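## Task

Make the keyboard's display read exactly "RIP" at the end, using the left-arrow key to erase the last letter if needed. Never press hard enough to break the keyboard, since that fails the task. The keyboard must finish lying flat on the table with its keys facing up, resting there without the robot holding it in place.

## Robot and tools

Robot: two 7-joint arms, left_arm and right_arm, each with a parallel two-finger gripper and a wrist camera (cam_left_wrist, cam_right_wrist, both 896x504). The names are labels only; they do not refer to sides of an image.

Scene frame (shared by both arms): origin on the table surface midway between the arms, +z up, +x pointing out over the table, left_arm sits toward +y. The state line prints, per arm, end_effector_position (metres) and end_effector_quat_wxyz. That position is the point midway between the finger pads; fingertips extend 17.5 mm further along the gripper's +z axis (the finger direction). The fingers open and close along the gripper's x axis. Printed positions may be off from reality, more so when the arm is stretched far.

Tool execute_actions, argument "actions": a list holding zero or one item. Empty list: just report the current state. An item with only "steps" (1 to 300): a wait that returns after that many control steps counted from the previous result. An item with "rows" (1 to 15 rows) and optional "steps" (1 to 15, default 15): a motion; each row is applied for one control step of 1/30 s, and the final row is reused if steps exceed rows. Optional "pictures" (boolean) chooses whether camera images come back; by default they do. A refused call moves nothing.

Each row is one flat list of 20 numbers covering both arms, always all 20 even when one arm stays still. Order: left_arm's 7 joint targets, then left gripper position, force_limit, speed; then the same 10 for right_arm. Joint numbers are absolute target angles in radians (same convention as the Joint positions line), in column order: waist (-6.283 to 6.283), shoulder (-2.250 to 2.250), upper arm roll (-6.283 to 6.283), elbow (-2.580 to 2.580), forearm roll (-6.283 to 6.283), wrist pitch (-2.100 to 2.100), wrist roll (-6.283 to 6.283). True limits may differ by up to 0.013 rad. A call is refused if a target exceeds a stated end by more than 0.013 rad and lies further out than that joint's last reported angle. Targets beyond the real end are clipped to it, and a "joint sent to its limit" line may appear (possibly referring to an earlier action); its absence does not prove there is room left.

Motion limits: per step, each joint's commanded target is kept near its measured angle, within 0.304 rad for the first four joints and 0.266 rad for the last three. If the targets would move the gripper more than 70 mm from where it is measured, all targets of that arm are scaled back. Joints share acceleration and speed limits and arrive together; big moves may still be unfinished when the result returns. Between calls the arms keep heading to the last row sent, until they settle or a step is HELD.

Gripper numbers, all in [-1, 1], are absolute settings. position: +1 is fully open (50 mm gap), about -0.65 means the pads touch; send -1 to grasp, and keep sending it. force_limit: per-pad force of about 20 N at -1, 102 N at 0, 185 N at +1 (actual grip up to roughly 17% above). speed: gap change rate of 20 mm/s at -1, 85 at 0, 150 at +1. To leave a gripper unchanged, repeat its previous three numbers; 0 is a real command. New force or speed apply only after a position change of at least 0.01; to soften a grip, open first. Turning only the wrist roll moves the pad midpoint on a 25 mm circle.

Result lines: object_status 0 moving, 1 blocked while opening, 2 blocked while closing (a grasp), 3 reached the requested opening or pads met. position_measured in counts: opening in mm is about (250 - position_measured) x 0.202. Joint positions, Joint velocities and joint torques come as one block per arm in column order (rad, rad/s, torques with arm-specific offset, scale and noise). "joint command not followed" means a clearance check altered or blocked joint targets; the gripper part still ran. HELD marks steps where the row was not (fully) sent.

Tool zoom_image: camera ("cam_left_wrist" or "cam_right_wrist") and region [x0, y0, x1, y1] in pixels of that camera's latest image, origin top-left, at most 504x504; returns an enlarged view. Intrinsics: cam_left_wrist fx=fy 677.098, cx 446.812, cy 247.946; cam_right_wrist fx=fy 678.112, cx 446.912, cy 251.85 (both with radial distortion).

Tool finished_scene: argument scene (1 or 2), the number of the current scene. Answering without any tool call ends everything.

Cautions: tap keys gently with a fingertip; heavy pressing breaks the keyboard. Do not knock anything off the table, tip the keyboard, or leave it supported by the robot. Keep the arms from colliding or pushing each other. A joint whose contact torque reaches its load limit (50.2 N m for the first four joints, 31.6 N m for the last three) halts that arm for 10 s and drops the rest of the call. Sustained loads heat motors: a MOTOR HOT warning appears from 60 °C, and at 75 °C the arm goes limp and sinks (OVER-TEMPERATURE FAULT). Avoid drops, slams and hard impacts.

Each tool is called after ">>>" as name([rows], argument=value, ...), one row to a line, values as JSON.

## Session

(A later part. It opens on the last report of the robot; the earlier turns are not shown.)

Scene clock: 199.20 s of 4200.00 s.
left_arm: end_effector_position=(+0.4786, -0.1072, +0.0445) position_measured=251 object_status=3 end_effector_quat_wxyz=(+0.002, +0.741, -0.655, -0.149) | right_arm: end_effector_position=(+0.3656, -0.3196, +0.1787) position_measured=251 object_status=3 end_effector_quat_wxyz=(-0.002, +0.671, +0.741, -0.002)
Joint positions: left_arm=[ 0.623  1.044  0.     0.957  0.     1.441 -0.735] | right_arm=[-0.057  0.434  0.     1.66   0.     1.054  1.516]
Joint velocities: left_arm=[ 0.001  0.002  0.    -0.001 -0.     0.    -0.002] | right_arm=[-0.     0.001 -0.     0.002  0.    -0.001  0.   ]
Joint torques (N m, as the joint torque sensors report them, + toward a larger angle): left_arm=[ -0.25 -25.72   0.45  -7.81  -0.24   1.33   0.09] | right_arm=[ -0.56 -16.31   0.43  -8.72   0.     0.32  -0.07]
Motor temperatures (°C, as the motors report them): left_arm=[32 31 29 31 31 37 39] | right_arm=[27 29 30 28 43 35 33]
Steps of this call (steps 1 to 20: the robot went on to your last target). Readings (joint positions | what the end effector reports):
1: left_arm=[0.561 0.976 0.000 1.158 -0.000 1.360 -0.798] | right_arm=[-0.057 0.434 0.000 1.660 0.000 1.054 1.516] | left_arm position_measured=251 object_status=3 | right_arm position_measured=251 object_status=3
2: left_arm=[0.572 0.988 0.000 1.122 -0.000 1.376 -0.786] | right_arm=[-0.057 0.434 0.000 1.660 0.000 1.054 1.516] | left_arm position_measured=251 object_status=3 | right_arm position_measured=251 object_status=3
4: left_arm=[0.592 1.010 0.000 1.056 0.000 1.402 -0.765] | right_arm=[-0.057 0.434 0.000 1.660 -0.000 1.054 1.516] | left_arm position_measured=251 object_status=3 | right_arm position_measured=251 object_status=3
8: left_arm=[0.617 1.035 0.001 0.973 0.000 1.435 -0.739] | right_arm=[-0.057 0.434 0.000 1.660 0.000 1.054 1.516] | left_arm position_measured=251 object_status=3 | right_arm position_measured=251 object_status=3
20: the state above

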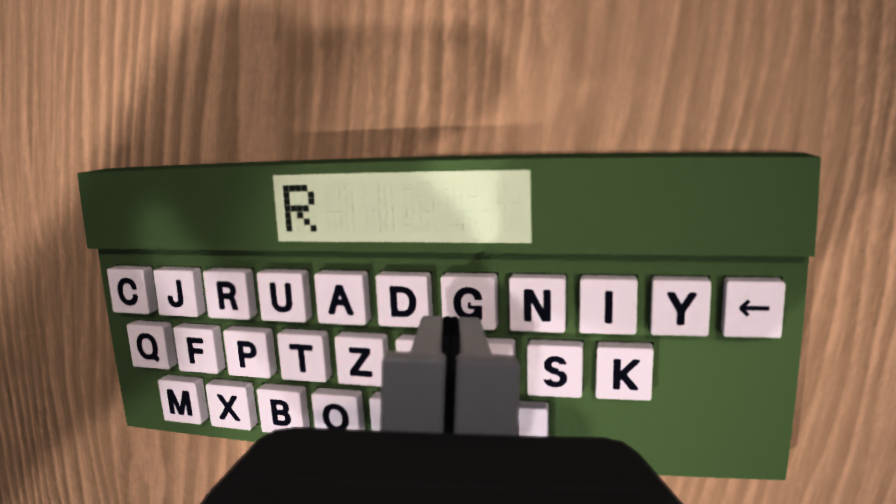

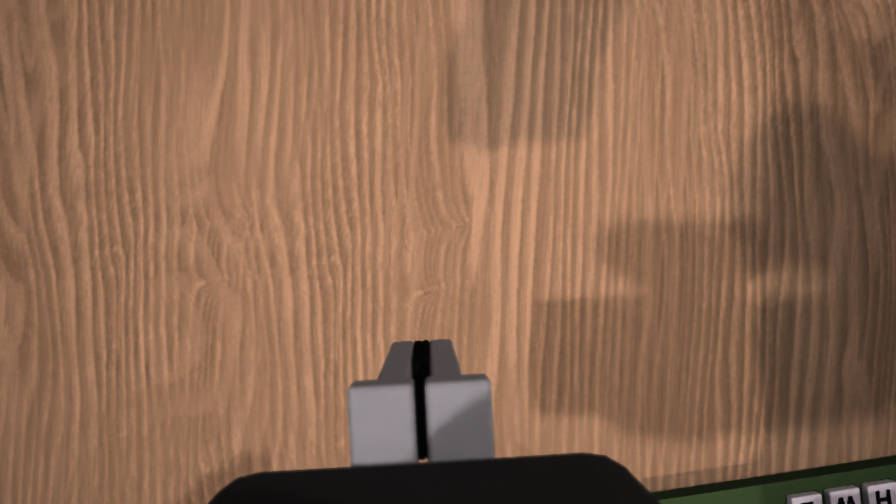

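>>> execute_actions([
  {"rows": [[0.6630,1.1488,0.0,0.7090,0.0,1.5838,-0.6827,-0.7,-1,0,-0.057,0.434,0.0,1.66,0.0,1.054,1.516,-0.7,-1,0]], "steps": 15},
], pictures=false)

>>> execute_actions([
  {"steps": 10},
])

Scene clock: 216.17 s of 4200.00 s.
left_arm: end_effector_position=(+0.4897, -0.1471, +0.0492) position_measured=251 object_status=3 end_effector_quat_wxyz=(-0.005, +0.745, -0.650, -0.148) | right_arm: end_effector_position=(+0.3656, -0.3196, +0.1787) position_measured=251 object_status=3 end_effector_quat_wxyz=(-0.002, +0.671, +0.741, -0.002)
Joint positions: left_arm=[ 0.662  1.145  0.     0.711  0.     1.583 -0.683] | right_arm=[-0.057  0.434  0.     1.66   0.     1.054  1.516]
Joint velocities: left_arm=[ 0.003  0.023 -0.007 -0.036 -0.005  0.014  0.004] | right_arm=[-0.     0.001  0.    -0.001 -0.     0.003 -0.   ]
Joint torques (N m, as the joint torque sensors report them, + toward a larger angle): left_arm=[  0.63 -26.04   0.43  -7.48  -0.18   1.25  -0.02] | right_arm=[ -0.56 -16.44   0.34  -8.97  -0.06   0.36  -0.11]
Motor temperatures (°C, as the motors report them): left_arm=[32 31 29 31 31 37 39] | right_arm=[27 29 30 28 43 35 33]
Steps of this call (steps 1 to 15: the robot went on to your last target; steps 16 to 90: nothing new was sent; then 13.47 s passed at rest; steps 91 to 105: all 15 steps of this action). Readings (joint positions | what the end effector reports):
91: left_arm=[0.624 1.044 -0.000 0.956 -0.000 1.442 -0.734] | right_arm=[-0.057 0.434 -0.000 1.660 0.000 1.054 1.516] | left_arm position_measured=251 object_status=3 | right_arm position_measured=251 object_status=3
92: left_arm=[0.625 1.048 -0.000 0.950 -0.000 1.445 -0.733] | right_arm=[-0.057 0.434 0.000 1.660 0.000 1.054 1.516] | left_arm position_measured=251 object_status=3 | right_arm position_measured=251 object_status=3
94: left_arm=[0.629 1.061 -0.001 0.922 -0.000 1.460 -0.728] | right_arm=[-0.057 0.434 0.000 1.660 0.000 1.054 1.516] | left_arm position_measured=251 object_status=3 | right_arm position_measured=251 object_status=3
98: left_arm=[0.647 1.110 -0.000 0.808 -0.000 1.526 -0.704] | right_arm=[-0.057 0.434 0.000 1.660 0.000 1.054 1.516] | left_arm position_measured=251 object_status=3 | right_arm position_measured=251 object_status=3
105: the state above

Scene clock: 216.50 s of 4200.00 s.
left_arm: end_effector_position=(+0.4895, -0.1470, +0.0474) position_measured=251 object_status=3 end_effector_quat_wxyz=(-0.005, +0.745, -0.650, -0.149) | right_arm: end_effector_position=(+0.3656, -0.3196, +0.1787) position_measured=251 object_status=3 end_effector_quat_wxyz=(-0.002, +0.671, +0.741, -0.002)
Joint positions: left_arm=[ 0.663  1.149  0.     0.709  0.     1.584 -0.683] | right_arm=[-0.057  0.434 -0.     1.66   0.     1.054  1.516]
Joint velocities: left_arm=[ 0.003  0.002  0.    -0.    -0.     0.     0.001] | right_arm=[-0.    -0.     0.    -0.001  0.    -0.001 -0.   ]
Joint torques (N m, as the joint torque sensors report them, + toward a larger angle): left_arm=[  0.14 -27.52   0.34  -8.02  -0.23   1.32  -0.05] | right_arm=[ -0.51 -16.29   0.45  -8.8   -0.06   0.33  -0.06]
Motor temperatures (°C, as the motors report them): left_arm=[32 31 29 31 31 37 39] | right_arm=[27 29 30 28 43 35 33]
Steps of this call (steps 1 to 10: the robot went on to your last target). Readings (joint positions | what the end effector reports):
1: left_arm=[0.663 1.146 0.000 0.710 0.000 1.584 -0.683] | right_arm=[-0.057 0.434 0.000 1.660 0.000 1.054 1.516] | left_arm position_measured=251 object_status=3 | right_arm position_measured=251 object_status=3
2: left_arm=[0.663 1.146 0.000 0.710 0.000 1.584 -0.683] | right_arm=[-0.057 0.434 0.000 1.660 0.000 1.054 1.516] | left_arm position_measured=251 object_status=3 | right_arm position_measured=251 object_status=3
4: left_arm=[0.663 1.148 0.000 0.709 -0.000 1.584 -0.683] | right_arm=[-0.057 0.434 0.000 1.660 0.000 1.054 1.516] | left_arm position_measured=251 object_status=3 | right_arm position_measured=251 object_status=3
8: left_arm=[0.663 1.148 0.000 0.709 0.000 1.584 -0.683] | right_arm=[-0.057 0.434 0.000 1.660 0.000 1.054 1.516] | left_arm position_measured=251 object_status=3 | right_arm position_measured=251 object_status=3
10: the state above

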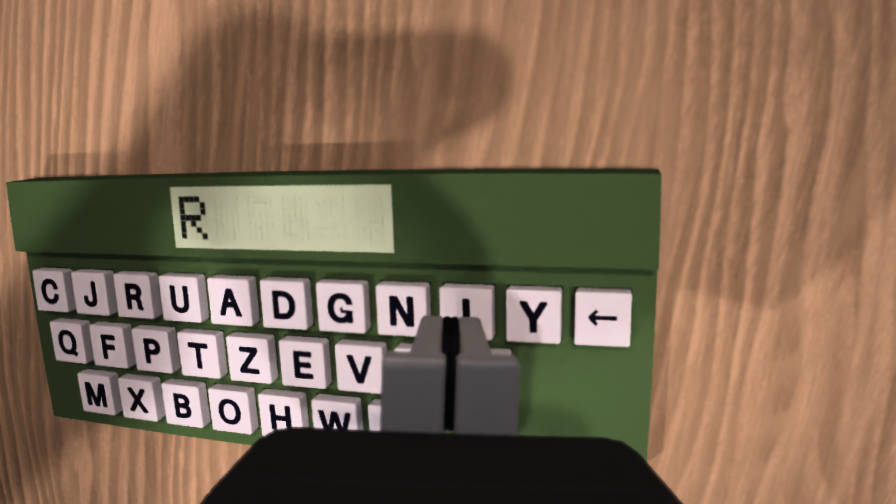

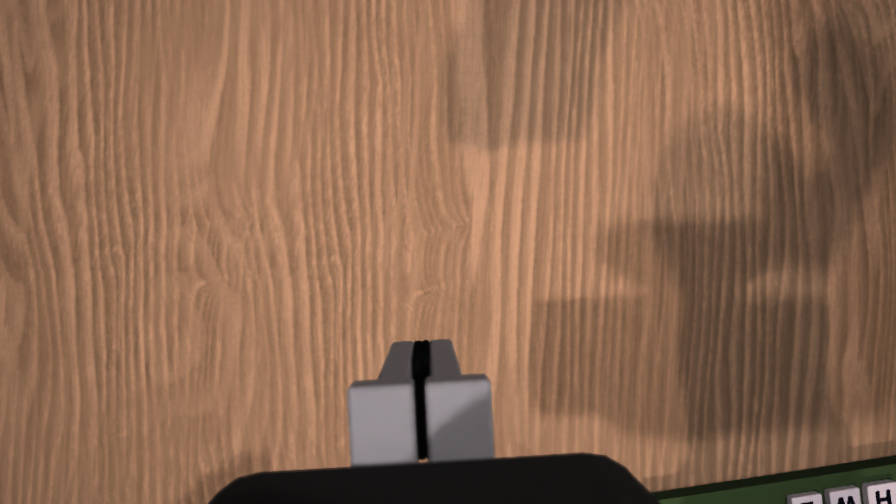

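>>> zoom_image(camera="cam_left_wrist", region=[360, 250, 580, 400])

Region (360, 250, 580, 400) of cam_left_wrist's 896x504 image, scaled by 2.291; it fills the top 344 rows of this view, and the rest is white.

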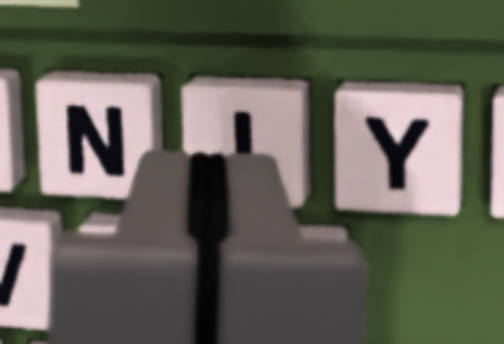

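>>> execute_actions([
  {"rows": [[0.6599,1.1581,0.0,0.7147,0.0,1.5689,-0.6827,-0.7,-1,0,-0.057,0.434,0.0,1.66,0.0,1.054,1.516,-0.7,-1,0]], "steps": 10},
])

Scene clock: 223.13 s of 4200.00 s.
left_arm: end_effector_position=(+0.4909, -0.1458, +0.0394) position_measured=251 object_status=3 end_effector_quat_wxyz=(-0.005, +0.746, -0.649, -0.149) | right_arm: end_effector_position=(+0.3656, -0.3196, +0.1787) position_measured=251 object_status=3 end_effector_quat_wxyz=(-0.002, +0.671, +0.741, -0.002)
Joint positions: left_arm=[ 0.66   1.158 -0.     0.715 -0.     1.569 -0.683] | right_arm=[-0.057  0.434  0.     1.66   0.     1.054  1.516]
Joint velocities: left_arm=[-0.     0.002  0.     0.001  0.001 -0.003 -0.001] | right_arm=[-0.    -0.003  0.    -0.     0.    -0.002 -0.   ]
Joint torques (N m, as the joint torque sensors report them, + toward a larger angle): left_arm=[ -0.18 -27.59   0.49  -8.12  -0.21   1.16   0.21] | right_arm=[ -0.34 -16.33   0.27  -8.92  -0.15   0.41  -0.05]
Motor temperatures (°C, as the motors report them): left_arm=[32 31 29 31 31 37 39] | right_arm=[27 29 30 28 43 35 33]
Steps of this call (steps 1 to 15: the robot went on to your last target; steps 16 to 90: nothing new was sent; then 3.30 s passed at rest; steps 91 to 100: all 10 steps of this action). Readings (joint positions | what the end effector reports):
91: left_arm=[0.663 1.150 0.000 0.709 0.000 1.583 -0.683] | right_arm=[-0.057 0.434 0.000 1.660 0.000 1.054 1.516] | left_arm position_measured=251 object_status=3 | right_arm position_measured=251 object_status=3
92: left_arm=[0.662 1.152 0.000 0.710 0.000 1.579 -0.683] | right_arm=[-0.057 0.434 0.000 1.660 0.000 1.054 1.516] | left_arm position_measured=251 object_status=3 | right_arm position_measured=251 object_status=3
94: left_arm=[0.661 1.156 -0.000 0.713 -0.000 1.573 -0.683] | right_arm=[-0.057 0.434 0.000 1.660 0.000 1.054 1.516] | left_arm position_measured=251 object_status=3 | right_arm position_measured=251 object_status=3
98: left_arm=[0.660 1.158 -0.000 0.715 -0.000 1.569 -0.683] | right_arm=[-0.057 0.434 0.000 1.660 0.000 1.054 1.516] | left_arm position_measured=251 object_status=3 | right_arm position_measured=251 object_status=3
100: the state above

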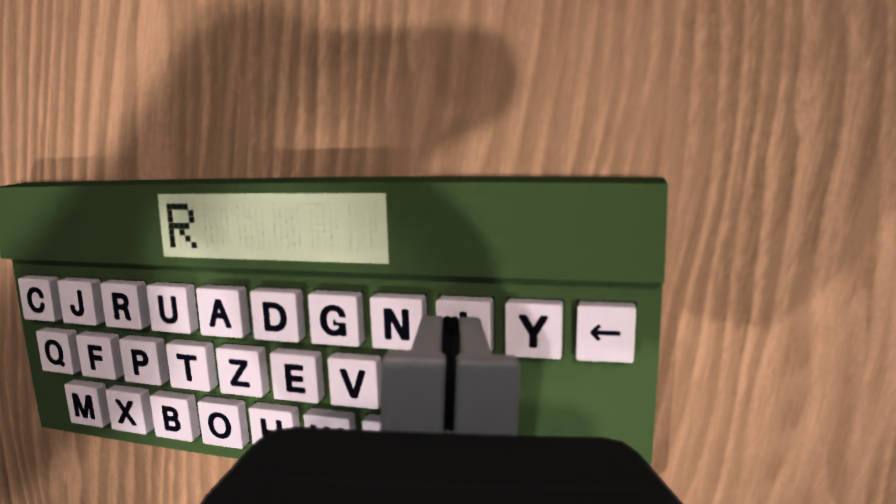

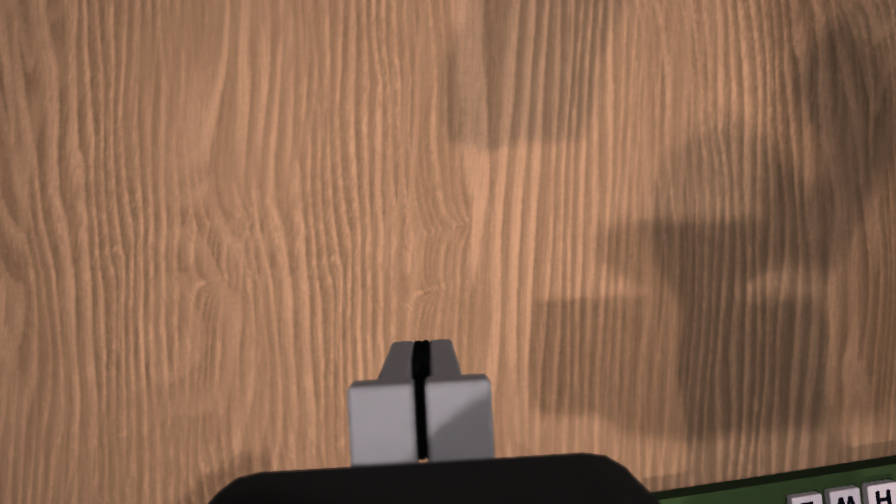

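>>> execute_actions([
  {"rows": [[0.6599,1.1612,0.0,0.7174,0.0,1.5630,-0.6827,-0.7,-1,0,-0.057,0.434,0.0,1.66,0.0,1.054,1.516,-0.7,-1,0]], "steps": 8},
])

Scene clock: 224.37 s of 4200.00 s.
left_arm: end_effector_position=(+0.4909, -0.1458, +0.0366) position_measured=251 object_status=3 end_effector_quat_wxyz=(-0.005, +0.746, -0.649, -0.149) | right_arm: end_effector_position=(+0.3656, -0.3196, +0.1787) position_measured=251 object_status=3 end_effector_quat_wxyz=(-0.002, +0.671, +0.741, -0.002)
Joint positions: left_arm=[ 0.66   1.161  0.     0.717 -0.     1.563 -0.683] | right_arm=[-0.057  0.434  0.     1.66   0.     1.054  1.516]
Joint velocities: left_arm=[-0.     0.001 -0.     0.001 -0.    -0.003 -0.   ] | right_arm=[ 0.     0.    -0.    -0.001 -0.     0.001  0.   ]
Joint torques (N m, as the joint torque sensors report them, + toward a larger angle): left_arm=[ -0.2  -27.47   0.47  -7.8   -0.3    1.36   0.14] | right_arm=[ -0.71 -16.35   0.36  -8.87  -0.07   0.39  -0.06]
Motor temperatures (°C, as the motors report them): left_arm=[32 32 29 31 31 37 39] | right_arm=[27 29 30 28 43 35 33]
Steps of this call (steps 1 to 15: the robot went on to your last target; steps 16 to 29: nothing new was sent; steps 30 to 37: all 8 steps of this action). Readings (joint positions | what the end effector reports):
30: left_arm=[0.660 1.159 0.000 0.715 -0.000 1.568 -0.683] | right_arm=[-0.057 0.434 0.000 1.660 0.000 1.054 1.516] | left_arm position_measured=251 object_status=3 | right_arm position_measured=251 object_status=3
31: left_arm=[0.660 1.159 0.000 0.716 -0.000 1.567 -0.683] | right_arm=[-0.057 0.434 0.000 1.660 -0.000 1.054 1.516] | left_arm position_measured=251 object_status=3 | right_arm position_measured=251 object_status=3
33: left_arm=[0.660 1.160 -0.000 0.717 -0.000 1.564 -0.683] | right_arm=[-0.057 0.434 0.000 1.660 0.000 1.054 1.516] | left_arm position_measured=251 object_status=3 | right_arm position_measured=251 object_status=3
37: the state above

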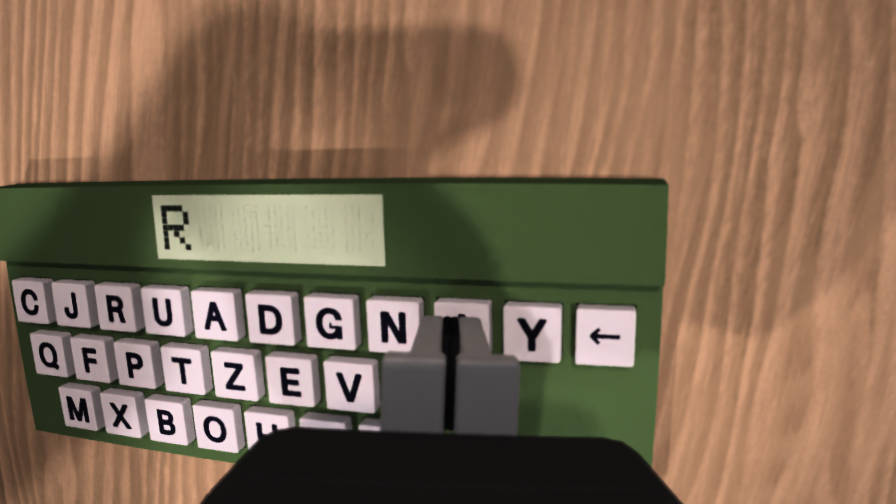

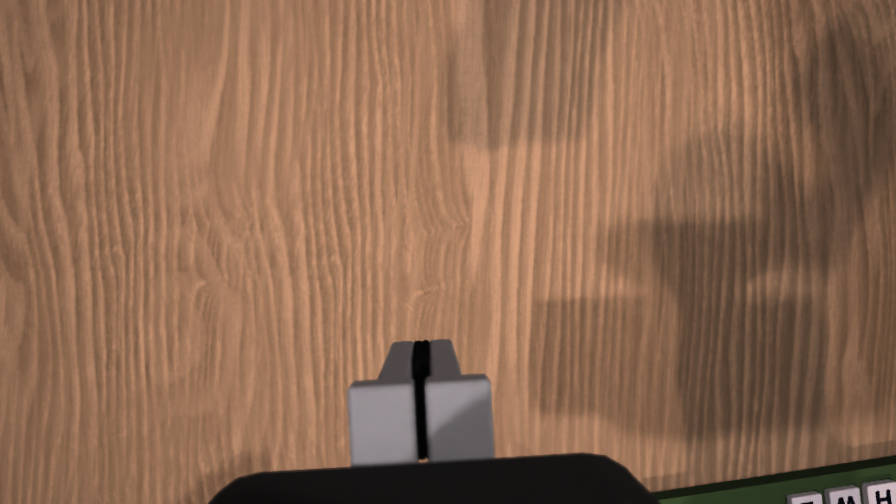

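>>> execute_actions([
  {"rows": [[0.6599,1.1628,0.0,0.7188,0.0,1.5600,-0.6827,-0.7,-1,0,-0.057,0.434,0.0,1.66,0.0,1.054,1.516,-0.7,-1,0]], "steps": 8},
])

Scene clock: 225.47 s of 4200.00 s.
left_arm: end_effector_position=(+0.4910, -0.1458, +0.0351) position_measured=251 object_status=3 end_effector_quat_wxyz=(-0.005, +0.746, -0.649, -0.149) | right_arm: end_effector_position=(+0.3656, -0.3196, +0.1787) position_measured=251 object_status=3 end_effector_quat_wxyz=(-0.002, +0.671, +0.741, -0.002)
Joint positions: left_arm=[ 0.66   1.162  0.     0.719 -0.     1.56  -0.683] | right_arm=[-0.057  0.434  0.     1.66   0.     1.054  1.516]
Joint velocities: left_arm=[ 0.002  0.     0.     0.001  0.    -0.001  0.   ] | right_arm=[-0.    -0.001  0.    -0.001 -0.     0.001 -0.   ]
Joint torques (N m, as the joint torque sensors report them, + toward a larger angle): left_arm=[ -0.25 -26.93   0.16  -7.95  -0.22   1.33   0.07] | right_arm=[ -0.55 -16.24   0.44  -8.93  -0.06   0.4   -0.09]
Motor temperatures (°C, as the motors report them): left_arm=[32 32 29 31 31 37 39] | right_arm=[27 29 30 28 43 35 33]
Steps of this call (steps 1 to 15: the robot went on to your last target; steps 16 to 25: nothing new was sent; steps 26 to 33: all 8 steps of this action). Readings (joint positions | what the end effector reports):
26: left_arm=[0.660 1.161 0.000 0.717 -0.000 1.563 -0.683] | right_arm=[-0.057 0.434 0.000 1.660 0.000 1.054 1.516] | left_arm position_measured=251 object_status=3 | right_arm position_measured=251 object_status=3
27: left_arm=[0.660 1.162 0.000 0.718 -0.000 1.562 -0.683] | right_arm=[-0.057 0.434 0.000 1.660 0.000 1.054 1.516] | left_arm position_measured=251 object_status=3 | right_arm position_measured=251 object_status=3
29: left_arm=[0.660 1.162 -0.000 0.718 -0.000 1.561 -0.683] | right_arm=[-0.057 0.434 0.000 1.660 0.000 1.054 1.516] | left_arm position_measured=251 object_status=3 | right_arm position_measured=251 object_status=3
33: the state above

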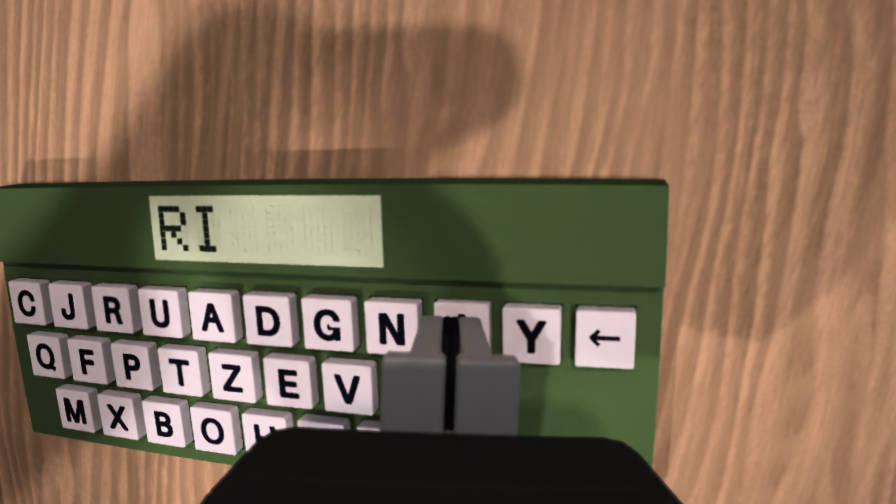

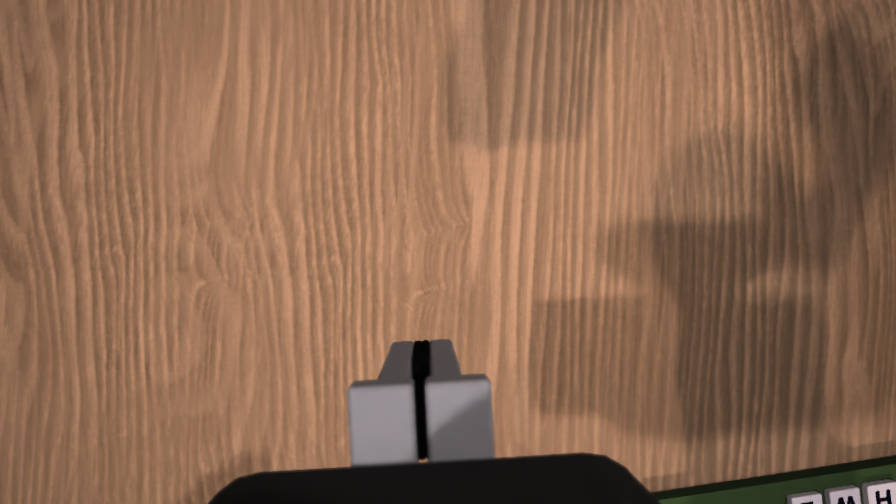

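>>> execute_actions([
  {"rows": [[0.6599,1.1444,0.0,0.7026,0.0,1.5946,-0.6827,-0.7,-1,0,-0.057,0.434,0.0,1.66,0.0,1.054,1.516,-0.7,-1,0]], "steps": 9},
], pictures=false)

>>> execute_actions([
  {"rows": [[0.5422,0.8893,0.0,1.2910,0.0,1.2613,-0.8035,-0.7,-1,0,-0.057,0.434,0.0,1.66,0.0,1.054,1.516,-0.7,-1,0]], "steps": 15},
], pictures=false)

>>> execute_actions([
  {"steps": 22},
])

Scene clock: 235.77 s of 4200.00 s.
left_arm: end_effector_position=(+0.4909, -0.1458, +0.0518) position_measured=251 object_status=3 end_effector_quat_wxyz=(-0.005, +0.746, -0.649, -0.149) | right_arm: end_effector_position=(+0.3656, -0.3196, +0.1787) position_measured=251 object_status=3 end_effector_quat_wxyz=(-0.002, +0.671, +0.741, -0.002)
Joint positions: left_arm=[ 0.66   1.145  0.     0.703 -0.     1.594 -0.683] | right_arm=[-0.057  0.434  0.     1.66   0.     1.054  1.516]
Joint velocities: left_arm=[-0.001 -0.007 -0.    -0.004 -0.     0.012 -0.001] | right_arm=[-0.     0.002  0.    -0.001  0.     0.001  0.   ]
Joint torques (N m, as the joint torque sensors report them, + toward a larger angle): left_arm=[ -0.23 -26.92   0.42  -8.04  -0.3    1.38   0.07] | right_arm=[ -0.45 -16.36   0.55  -8.87  -0.08   0.41  -0.1 ]
Motor temperatures (°C, as the motors report them): left_arm=[32 32 29 31 31 37 39] | right_arm=[27 29 30 28 43 35 33]
Steps of this call (steps 1 to 15: the robot went on to your last target; steps 16 to 90: nothing new was sent; then 7.00 s passed at rest; steps 91 to 99: all 9 steps of this action). Readings (joint positions | what the end effector reports):
91: left_arm=[0.660 1.161 -0.000 0.718 -0.000 1.561 -0.683] | right_arm=[-0.057 0.434 0.000 1.660 0.000 1.054 1.516] | left_arm position_measured=251 object_status=3 | right_arm position_measured=251 object_status=3
92: left_arm=[0.660 1.158 -0.000 0.715 0.000 1.569 -0.683] | right_arm=[-0.057 0.434 0.000 1.660 0.000 1.054 1.516] | left_arm position_measured=251 object_status=3 | right_arm position_measured=251 object_status=3
94: left_arm=[0.660 1.149 -0.000 0.707 -0.000 1.585 -0.683] | right_arm=[-0.057 0.434 0.000 1.660 0.000 1.054 1.516] | left_arm position_measured=251 object_status=3 | right_arm position_measured=251 object_status=3
98: left_arm=[0.660 1.145 0.000 0.703 -0.000 1.593 -0.683] | right_arm=[-0.057 0.434 0.000 1.660 0.000 1.054 1.516] | left_arm position_measured=251 object_status=3 | right_arm position_measured=251 object_status=3
99: the state above

Scene clock: 236.27 s of 4200.00 s.
left_arm: end_effector_position=(+0.5031, -0.0763, +0.0712) position_measured=251 object_status=3 end_effector_quat_wxyz=(+0.007, +0.750, -0.654, -0.097) | right_arm: end_effector_position=(+0.3656, -0.3196, +0.1787) position_measured=251 object_status=3 end_effector_quat_wxyz=(-0.002, +0.671, +0.741, -0.002)
Joint positions: left_arm=[ 0.553  0.915 -0.001  1.125 -0.     1.297 -0.793] | right_arm=[-0.057  0.434  0.     1.66   0.     1.054  1.516]
Joint velocities: left_arm=[-0.08  -0.17   0.007  0.939  0.004 -0.277 -0.083] | right_arm=[ 0.    -0.001 -0.     0.001  0.    -0.001  0.   ]
Joint torques (N m, as the joint torque sensors report them, + toward a larger angle): left_arm=[  1.01 -24.09   0.76  -7.54  -0.34   1.33   0.09] | right_arm=[ -0.58 -16.17   0.41  -8.91  -0.12   0.33  -0.12]
Motor temperatures (°C, as the motors report them): left_arm=[32 32 29 31 31 37 39] | right_arm=[27 29 30 28 43 35 33]
Steps of this call (steps 1 to 15: all 15 steps of this action). Readings (joint positions | what the end effector reports):
1: left_arm=[0.659 1.143 0.000 0.704 0.000 1.593 -0.683] | right_arm=[-0.057 0.434 0.000 1.660 -0.000 1.054 1.516] | left_arm position_measured=251 object_status=3 | right_arm position_measured=251 object_status=3
2: left_arm=[0.657 1.138 0.001 0.710 0.001 1.588 -0.685] | right_arm=[-0.057 0.434 0.000 1.660 0.000 1.054 1.516] | left_arm position_measured=251 object_status=3 | right_arm position_measured=251 object_status=3
4: left_arm=[0.646 1.112 0.001 0.738 0.001 1.564 -0.696] | right_arm=[-0.057 0.434 0.000 1.660 0.000 1.054 1.516] | left_arm position_measured=251 object_status=3 | right_arm position_measured=251 object_status=3
8: left_arm=[0.602 1.015 0.001 0.859 0.000 1.457 -0.741] | right_arm=[-0.057 0.434 0.000 1.660 0.000 1.054 1.516] | left_arm position_measured=251 object_status=3 | right_arm position_measured=251 object_status=3
15: the state above

Scene clock: 237.00 s of 4200.00 s.
left_arm: end_effector_position=(+0.4555, -0.0347, +0.0484) position_measured=251 object_status=3 end_effector_quat_wxyz=(+0.013, +0.745, -0.650, -0.149) | right_arm: end_effector_position=(+0.3656, -0.3196, +0.1787) position_measured=251 object_status=3 end_effector_quat_wxyz=(-0.002, +0.671, +0.741, -0.002)
Joint positions: left_arm=[ 0.542  0.889 -0.     1.291 -0.     1.261 -0.803] | right_arm=[-0.057  0.434  0.     1.66   0.     1.054  1.516]
Joint velocities: left_arm=[-0. -0. -0. -0. -0. -0.  0.] | right_arm=[-0.     0.001 -0.    -0.001  0.    -0.001  0.   ]
Joint torques (N m, as the joint torque sensors report them, + toward a larger angle): left_arm=[ -0.05 -22.8    0.02  -6.94  -0.4    1.21   0.1 ] | right_arm=[ -0.56 -16.3    0.46  -8.91  -0.15   0.33   0.04]
Motor temperatures (°C, as the motors report them): left_arm=[32 32 29 31 31 37 39] | right_arm=[27 29 30 28 43 35 33]
Steps of this call (steps 1 to 22: the robot went on to your last target). Readings (joint positions | what the end effector reports):
1: left_arm=[0.551 0.910 -0.001 1.156 -0.000 1.289 -0.795] | right_arm=[-0.057 0.434 0.000 1.660 0.000 1.054 1.516] | left_arm position_measured=251 object_status=3 | right_arm position_measured=251 object_status=3
2: left_arm=[0.549 0.906 -0.001 1.185 -0.000 1.283 -0.797] | right_arm=[-0.057 0.434 0.000 1.660 -0.000 1.054 1.516] | left_arm position_measured=251 object_status=3 | right_arm position_measured=251 object_status=3
4: left_arm=[0.546 0.899 -0.000 1.235 -0.000 1.273 -0.800] | right_arm=[-0.057 0.434 0.000 1.660 0.000 1.054 1.516] | left_arm position_measured=251 object_status=3 | right_arm position_measured=251 object_status=3
8: left_arm=[0.543 0.893 -0.000 1.286 -0.000 1.263 -0.803] | right_arm=[-0.057 0.434 0.000 1.660 0.000 1.054 1.516] | left_arm position_measured=251 object_status=3 | right_arm position_measured=251 object_status=3
22: the state above

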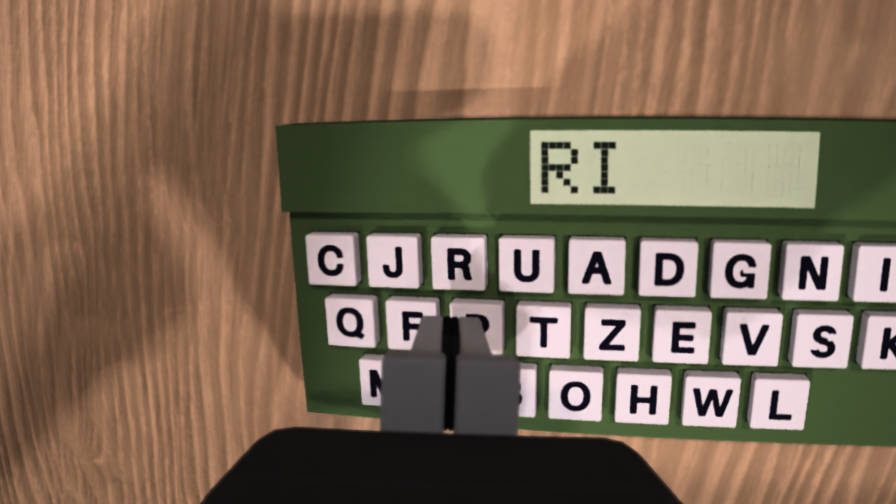

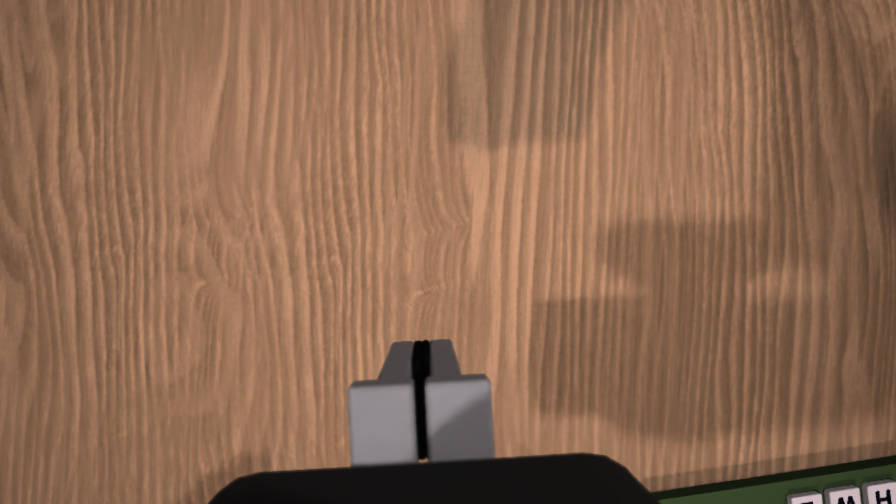

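>>> zoom_image(camera="cam_left_wrist", region=[360, 250, 580, 400])

Region (360, 250, 580, 400) of cam_left_wrist's 896x504 image, scaled by 2.291; it fills the top 344 rows of this view, and the rest is white.

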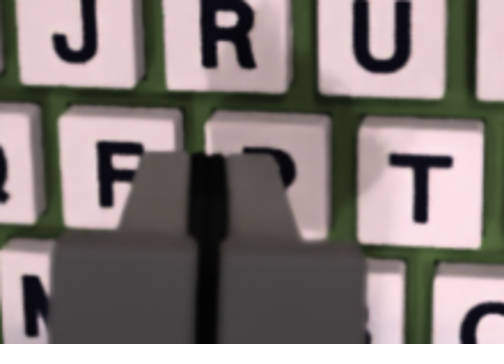

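>>> execute_actions([
  {"rows": [[0.5487,0.9001,0.0,1.2976,0.0,1.2439,-0.8035,-0.7,-1,0,-0.057,0.434,0.0,1.66,0.0,1.054,1.516,-0.7,-1,0],[0.5487,0.9001,0.0,1.2976,0.0,1.2439,-0.8035,-0.7,-1,0,-0.057,0.434,0.0,1.66,0.0,1.054,1.516,-0.7,-1,0],[0.5487,0.9001,0.0,1.2976,0.0,1.2439,-0.8035,-0.7,-1,0,-0.057,0.434,0.0,1.66,0.0,1.054,1.516,-0.7,-1,0],[0.5487,0.9001,0.0,1.2976,0.0,1.2439,-0.8035,-0.7,-1,0,-0.057,0.434,0.0,1.66,0.0,1.054,1.516,-0.7,-1,0],[0.5487,0.9001,0.0,1.2976,0.0,1.2439,-0.8035,-0.7,-1,0,-0.057,0.434,0.0,1.66,0.0,1.054,1.516,-0.7,-1,0],[0.5487,0.9001,0.0,1.2976,0.0,1.2439,-0.8035,-0.7,-1,0,-0.057,0.434,0.0,1.66,0.0,1.054,1.516,-0.7,-1,0],[0.5487,0.9073,0.0,1.3007,0.0,1.2336,-0.8035,-0.7,-1,0,-0.057,0.434,0.0,1.66,0.0,1.054,1.516,-0.7,-1,0]], "steps": 14},
])

Scene clock: 246.33 s of 4200.00 s.
left_arm: end_effector_position=(+0.4533, -0.0371, +0.0359) position_measured=251 object_status=3 end_effector_quat_wxyz=(+0.012, +0.743, -0.652, -0.149) | right_arm: end_effector_position=(+0.3656, -0.3196, +0.1787) position_measured=251 object_status=3 end_effector_quat_wxyz=(-0.002, +0.671, +0.741, -0.002)
Joint positions: left_arm=[ 0.549  0.907 -0.     1.301 -0.     1.234 -0.803] | right_arm=[-0.057  0.434  0.     1.66   0.     1.054  1.516]
Joint velocities: left_arm=[ 0.001  0.005  0.     0.002 -0.    -0.006 -0.001] | right_arm=[-0.     0.001 -0.     0.001  0.     0.002 -0.   ]
Joint torques (N m, as the joint torque sensors report them, + toward a larger angle): left_arm=[  0.14 -23.58   0.24  -6.61  -0.26   0.94   0.2 ] | right_arm=[ -0.53 -16.27   0.28  -8.8   -0.12   0.29  -0.16]
Motor temperatures (°C, as the motors report them): left_arm=[32 32 29 31 31 37 39] | right_arm=[27 29 30 28 43 35 33]
Steps of this call (steps 1 to 15: the robot went on to your last target; steps 16 to 90: nothing new was sent; then 5.87 s passed at rest; steps 91 to 104: all 14 steps of this action). Readings (joint positions | what the end effector reports):
91: left_arm=[0.543 0.890 -0.000 1.291 -0.000 1.260 -0.803] | right_arm=[-0.057 0.434 0.000 1.660 0.000 1.054 1.516] | left_arm position_measured=251 object_status=3 | right_arm position_measured=251 object_status=3
92: left_arm=[0.545 0.893 -0.001 1.293 -0.000 1.256 -0.803] | right_arm=[-0.057 0.434 -0.000 1.660 0.000 1.054 1.516] | left_arm position_measured=251 object_status=3 | right_arm position_measured=251 object_status=3
94: left_arm=[0.547 0.897 0.000 1.296 0.000 1.249 -0.804] | right_arm=[-0.057 0.434 0.000 1.660 0.000 1.054 1.516] | left_arm position_measured=251 object_status=3 | right_arm position_measured=251 object_status=3
98: left_arm=[0.548 0.902 0.000 1.298 0.000 1.241 -0.803] | right_arm=[-0.057 0.434 0.000 1.660 0.000 1.054 1.516] | left_arm position_measured=251 object_status=3 | right_arm position_measured=251 object_status=3
104: the state above

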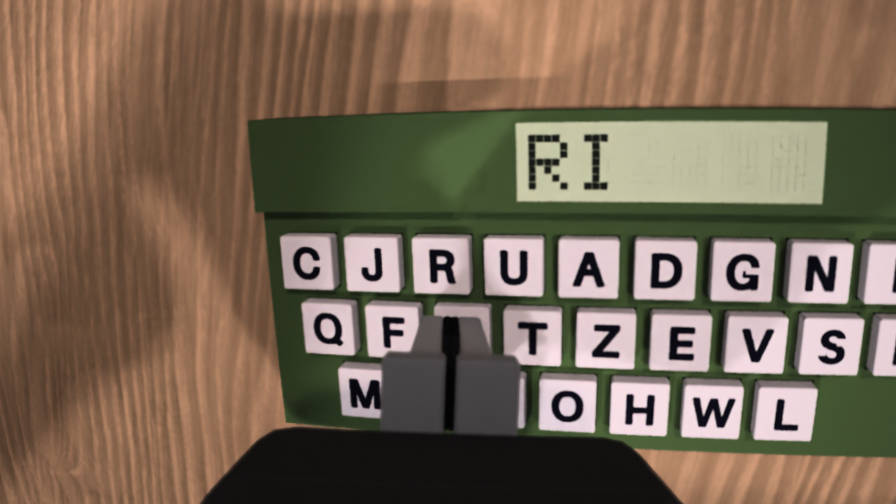

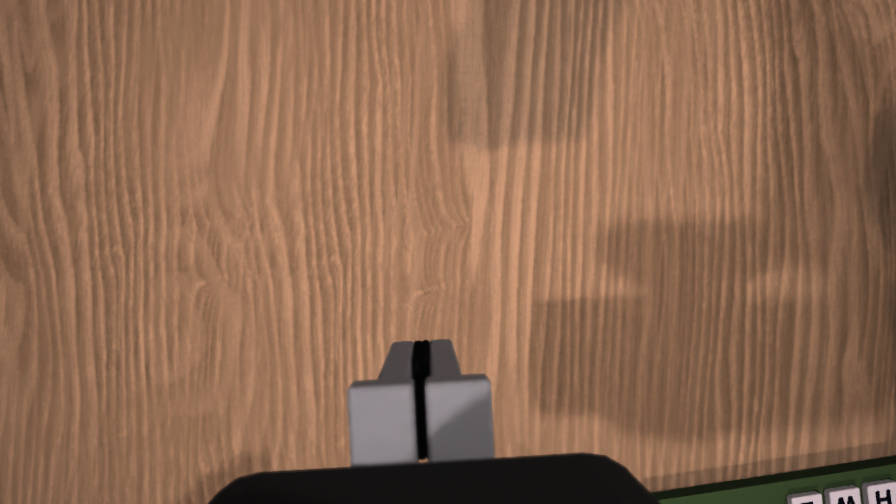

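>>> execute_actions([
  {"rows": [[0.5487,0.9087,0.0,1.3014,0.0,1.2315,-0.8035,-0.7,-1,0,-0.057,0.434,0.0,1.66,0.0,1.054,1.516,-0.7,-1,0]], "steps": 8},
])

Scene clock: 247.53 s of 4200.00 s.
left_arm: end_effector_position=(+0.4533, -0.0371, +0.0347) position_measured=251 object_status=3 end_effector_quat_wxyz=(+0.012, +0.743, -0.652, -0.149) | right_arm: end_effector_position=(+0.3656, -0.3196, +0.1787) position_measured=251 object_status=3 end_effector_quat_wxyz=(-0.002, +0.671, +0.741, -0.002)
Joint positions: left_arm=[ 0.549  0.908 -0.     1.301 -0.     1.232 -0.803] | right_arm=[-0.057  0.434  0.     1.66   0.     1.054  1.516]
Joint velocities: left_arm=[-0.002  0.001  0.001  0.     0.    -0.001  0.   ] | right_arm=[ 0.    -0.     0.     0.    -0.     0.001  0.   ]
Joint torques (N m, as the joint torque sensors report them, + toward a larger angle): left_arm=[ -0.27 -22.78   0.41  -6.89  -0.22   1.     0.15] | right_arm=[ -0.51 -16.25   0.51  -8.88  -0.1    0.46  -0.14]
Motor temperatures (°C, as the motors report them): left_arm=[32 32 29 31 31 37 39] | right_arm=[27 29 30 28 43 35 33]
Steps of this call (steps 1 to 15: the robot went on to your last target; steps 16 to 28: nothing new was sent; steps 29 to 36: all 8 steps of this action). Readings (joint positions | what the end effector reports):
29: left_arm=[0.549 0.907 -0.000 1.301 -0.000 1.234 -0.803] | right_arm=[-0.057 0.434 0.000 1.660 0.000 1.054 1.516] | left_arm position_measured=251 object_status=3 | right_arm position_measured=251 object_status=3
30: left_arm=[0.549 0.908 -0.000 1.301 -0.000 1.233 -0.803] | right_arm=[-0.057 0.434 0.000 1.660 0.000 1.054 1.516] | left_arm position_measured=251 object_status=3 | right_arm position_measured=251 object_status=3
32: left_arm=[0.549 0.908 -0.000 1.301 -0.000 1.232 -0.803] | right_arm=[-0.057 0.434 0.000 1.660 0.000 1.054 1.516] | left_arm position_measured=251 object_status=3 | right_arm position_measured=251 object_status=3
36: the state above

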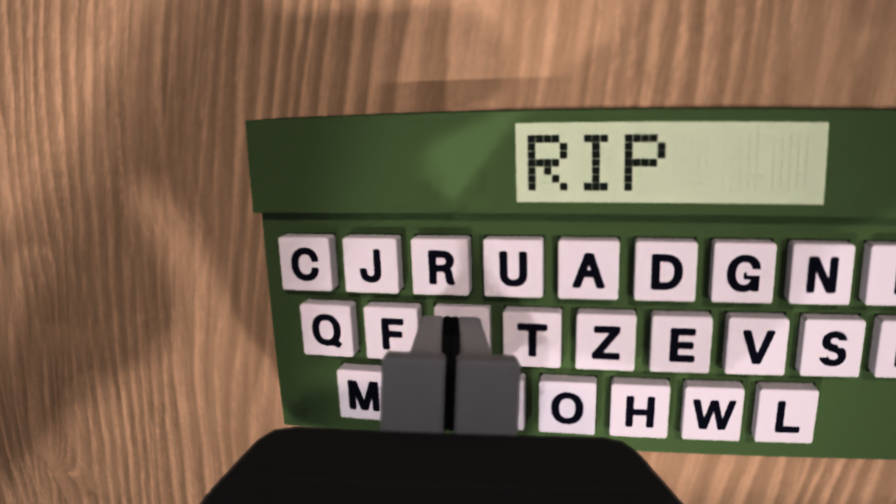

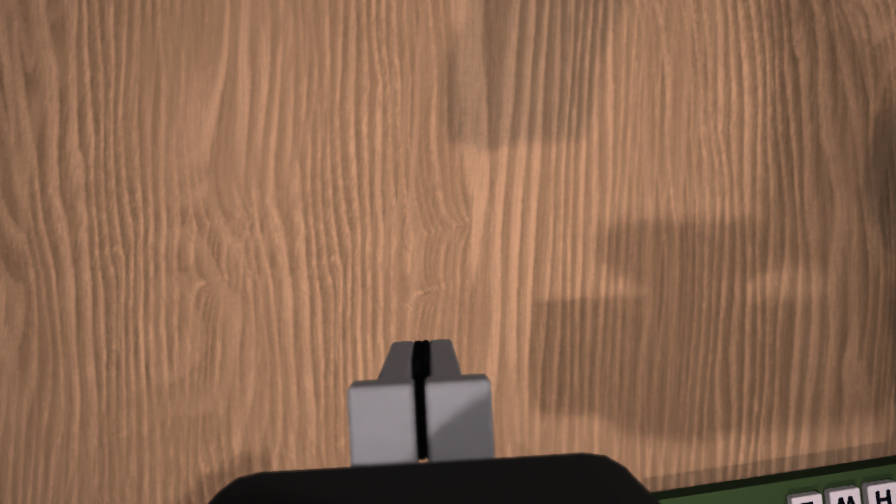

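"RIP" is on the display. I'll lift the finger straight up off the key.

>>> execute_actions([
  {"rows": [[0.5487,0.8715,0.0,1.2848,0.0,1.2853,-0.8035,-0.7,-1,0,-0.057,0.434,0.0,1.66,0.0,1.054,1.516,-0.7,-1,0]], "steps": 12},
])

Scene clock: 248.90 s of 4200.00 s.
left_arm: end_effector_position=(+0.4531, -0.0370, +0.0601) position_measured=251 object_status=3 end_effector_quat_wxyz=(+0.012, +0.743, -0.652, -0.149) | right_arm: end_effector_position=(+0.3656, -0.3196, +0.1787) position_measured=251 object_status=3 end_effector_quat_wxyz=(-0.002, +0.671, +0.741, -0.002)
Joint positions: left_arm=[ 0.549  0.872  0.     1.285 -0.     1.285 -0.803] | right_arm=[-0.057  0.434  0.     1.66   0.     1.054  1.516]
Joint velocities: left_arm=[ 0.    -0.007 -0.    -0.001  0.001  0.005  0.001] | right_arm=[-0.     0.001 -0.     0.     0.     0.     0.   ]
Joint torques (N m, as the joint torque sensors report them, + toward a larger angle): left_arm=[ -0.45 -23.01   0.62  -7.06  -0.11   1.42   0.17] | right_arm=[ -0.61 -16.21   0.43  -8.89  -0.08   0.38  -0.12]
Motor temperatures (°C, as the motors report them): left_arm=[32 32 29 31 31 37 39] | right_arm=[27 29 30 28 43 35 33]
Steps of this call (steps 1 to 15: the robot went on to your last target; steps 16 to 29: nothing new was sent; steps 30 to 41: all 12 steps of this action). Readings (joint positions | what the end effector reports):
30: left_arm=[0.549 0.907 -0.000 1.301 -0.000 1.233 -0.803] | right_arm=[-0.057 0.434 0.000 1.660 0.000 1.054 1.516] | left_arm position_measured=251 object_status=3 | right_arm position_measured=251 object_status=3
31: left_arm=[0.549 0.901 -0.000 1.300 -0.000 1.240 -0.804] | right_arm=[-0.057 0.434 0.000 1.660 -0.000 1.054 1.516] | left_arm position_measured=251 object_status=3 | right_arm position_measured=251 object_status=3
33: left_arm=[0.549 0.884 -0.000 1.291 -0.000 1.265 -0.803] | right_arm=[-0.057 0.434 0.000 1.660 0.000 1.054 1.516] | left_arm position_measured=251 object_status=3 | right_arm position_measured=251 object_status=3
37: left_arm=[0.549 0.874 0.000 1.285 0.000 1.283 -0.803] | right_arm=[-0.057 0.434 0.000 1.660 0.000 1.054 1.516] | left_arm position_measured=251 object_status=3 | right_arm position_measured=251 object_status=3
41: the state above

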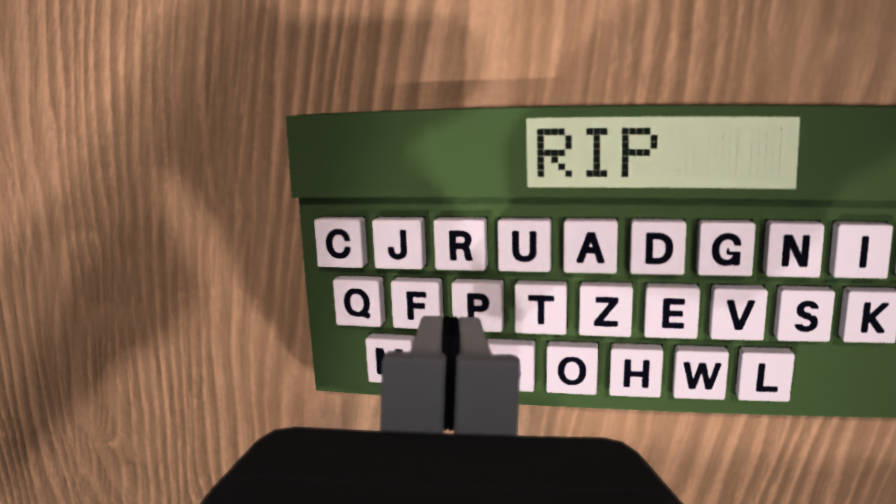

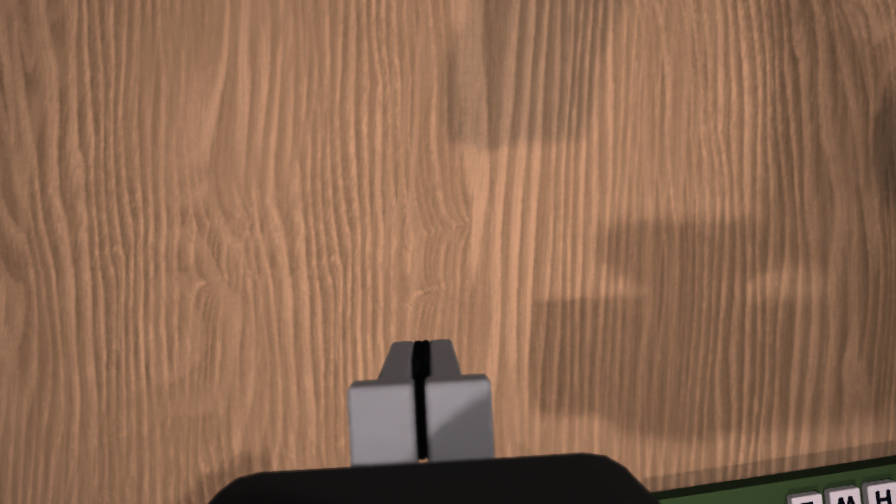

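>>> finished_scene(scene=1)

The scene is finished: the task was done.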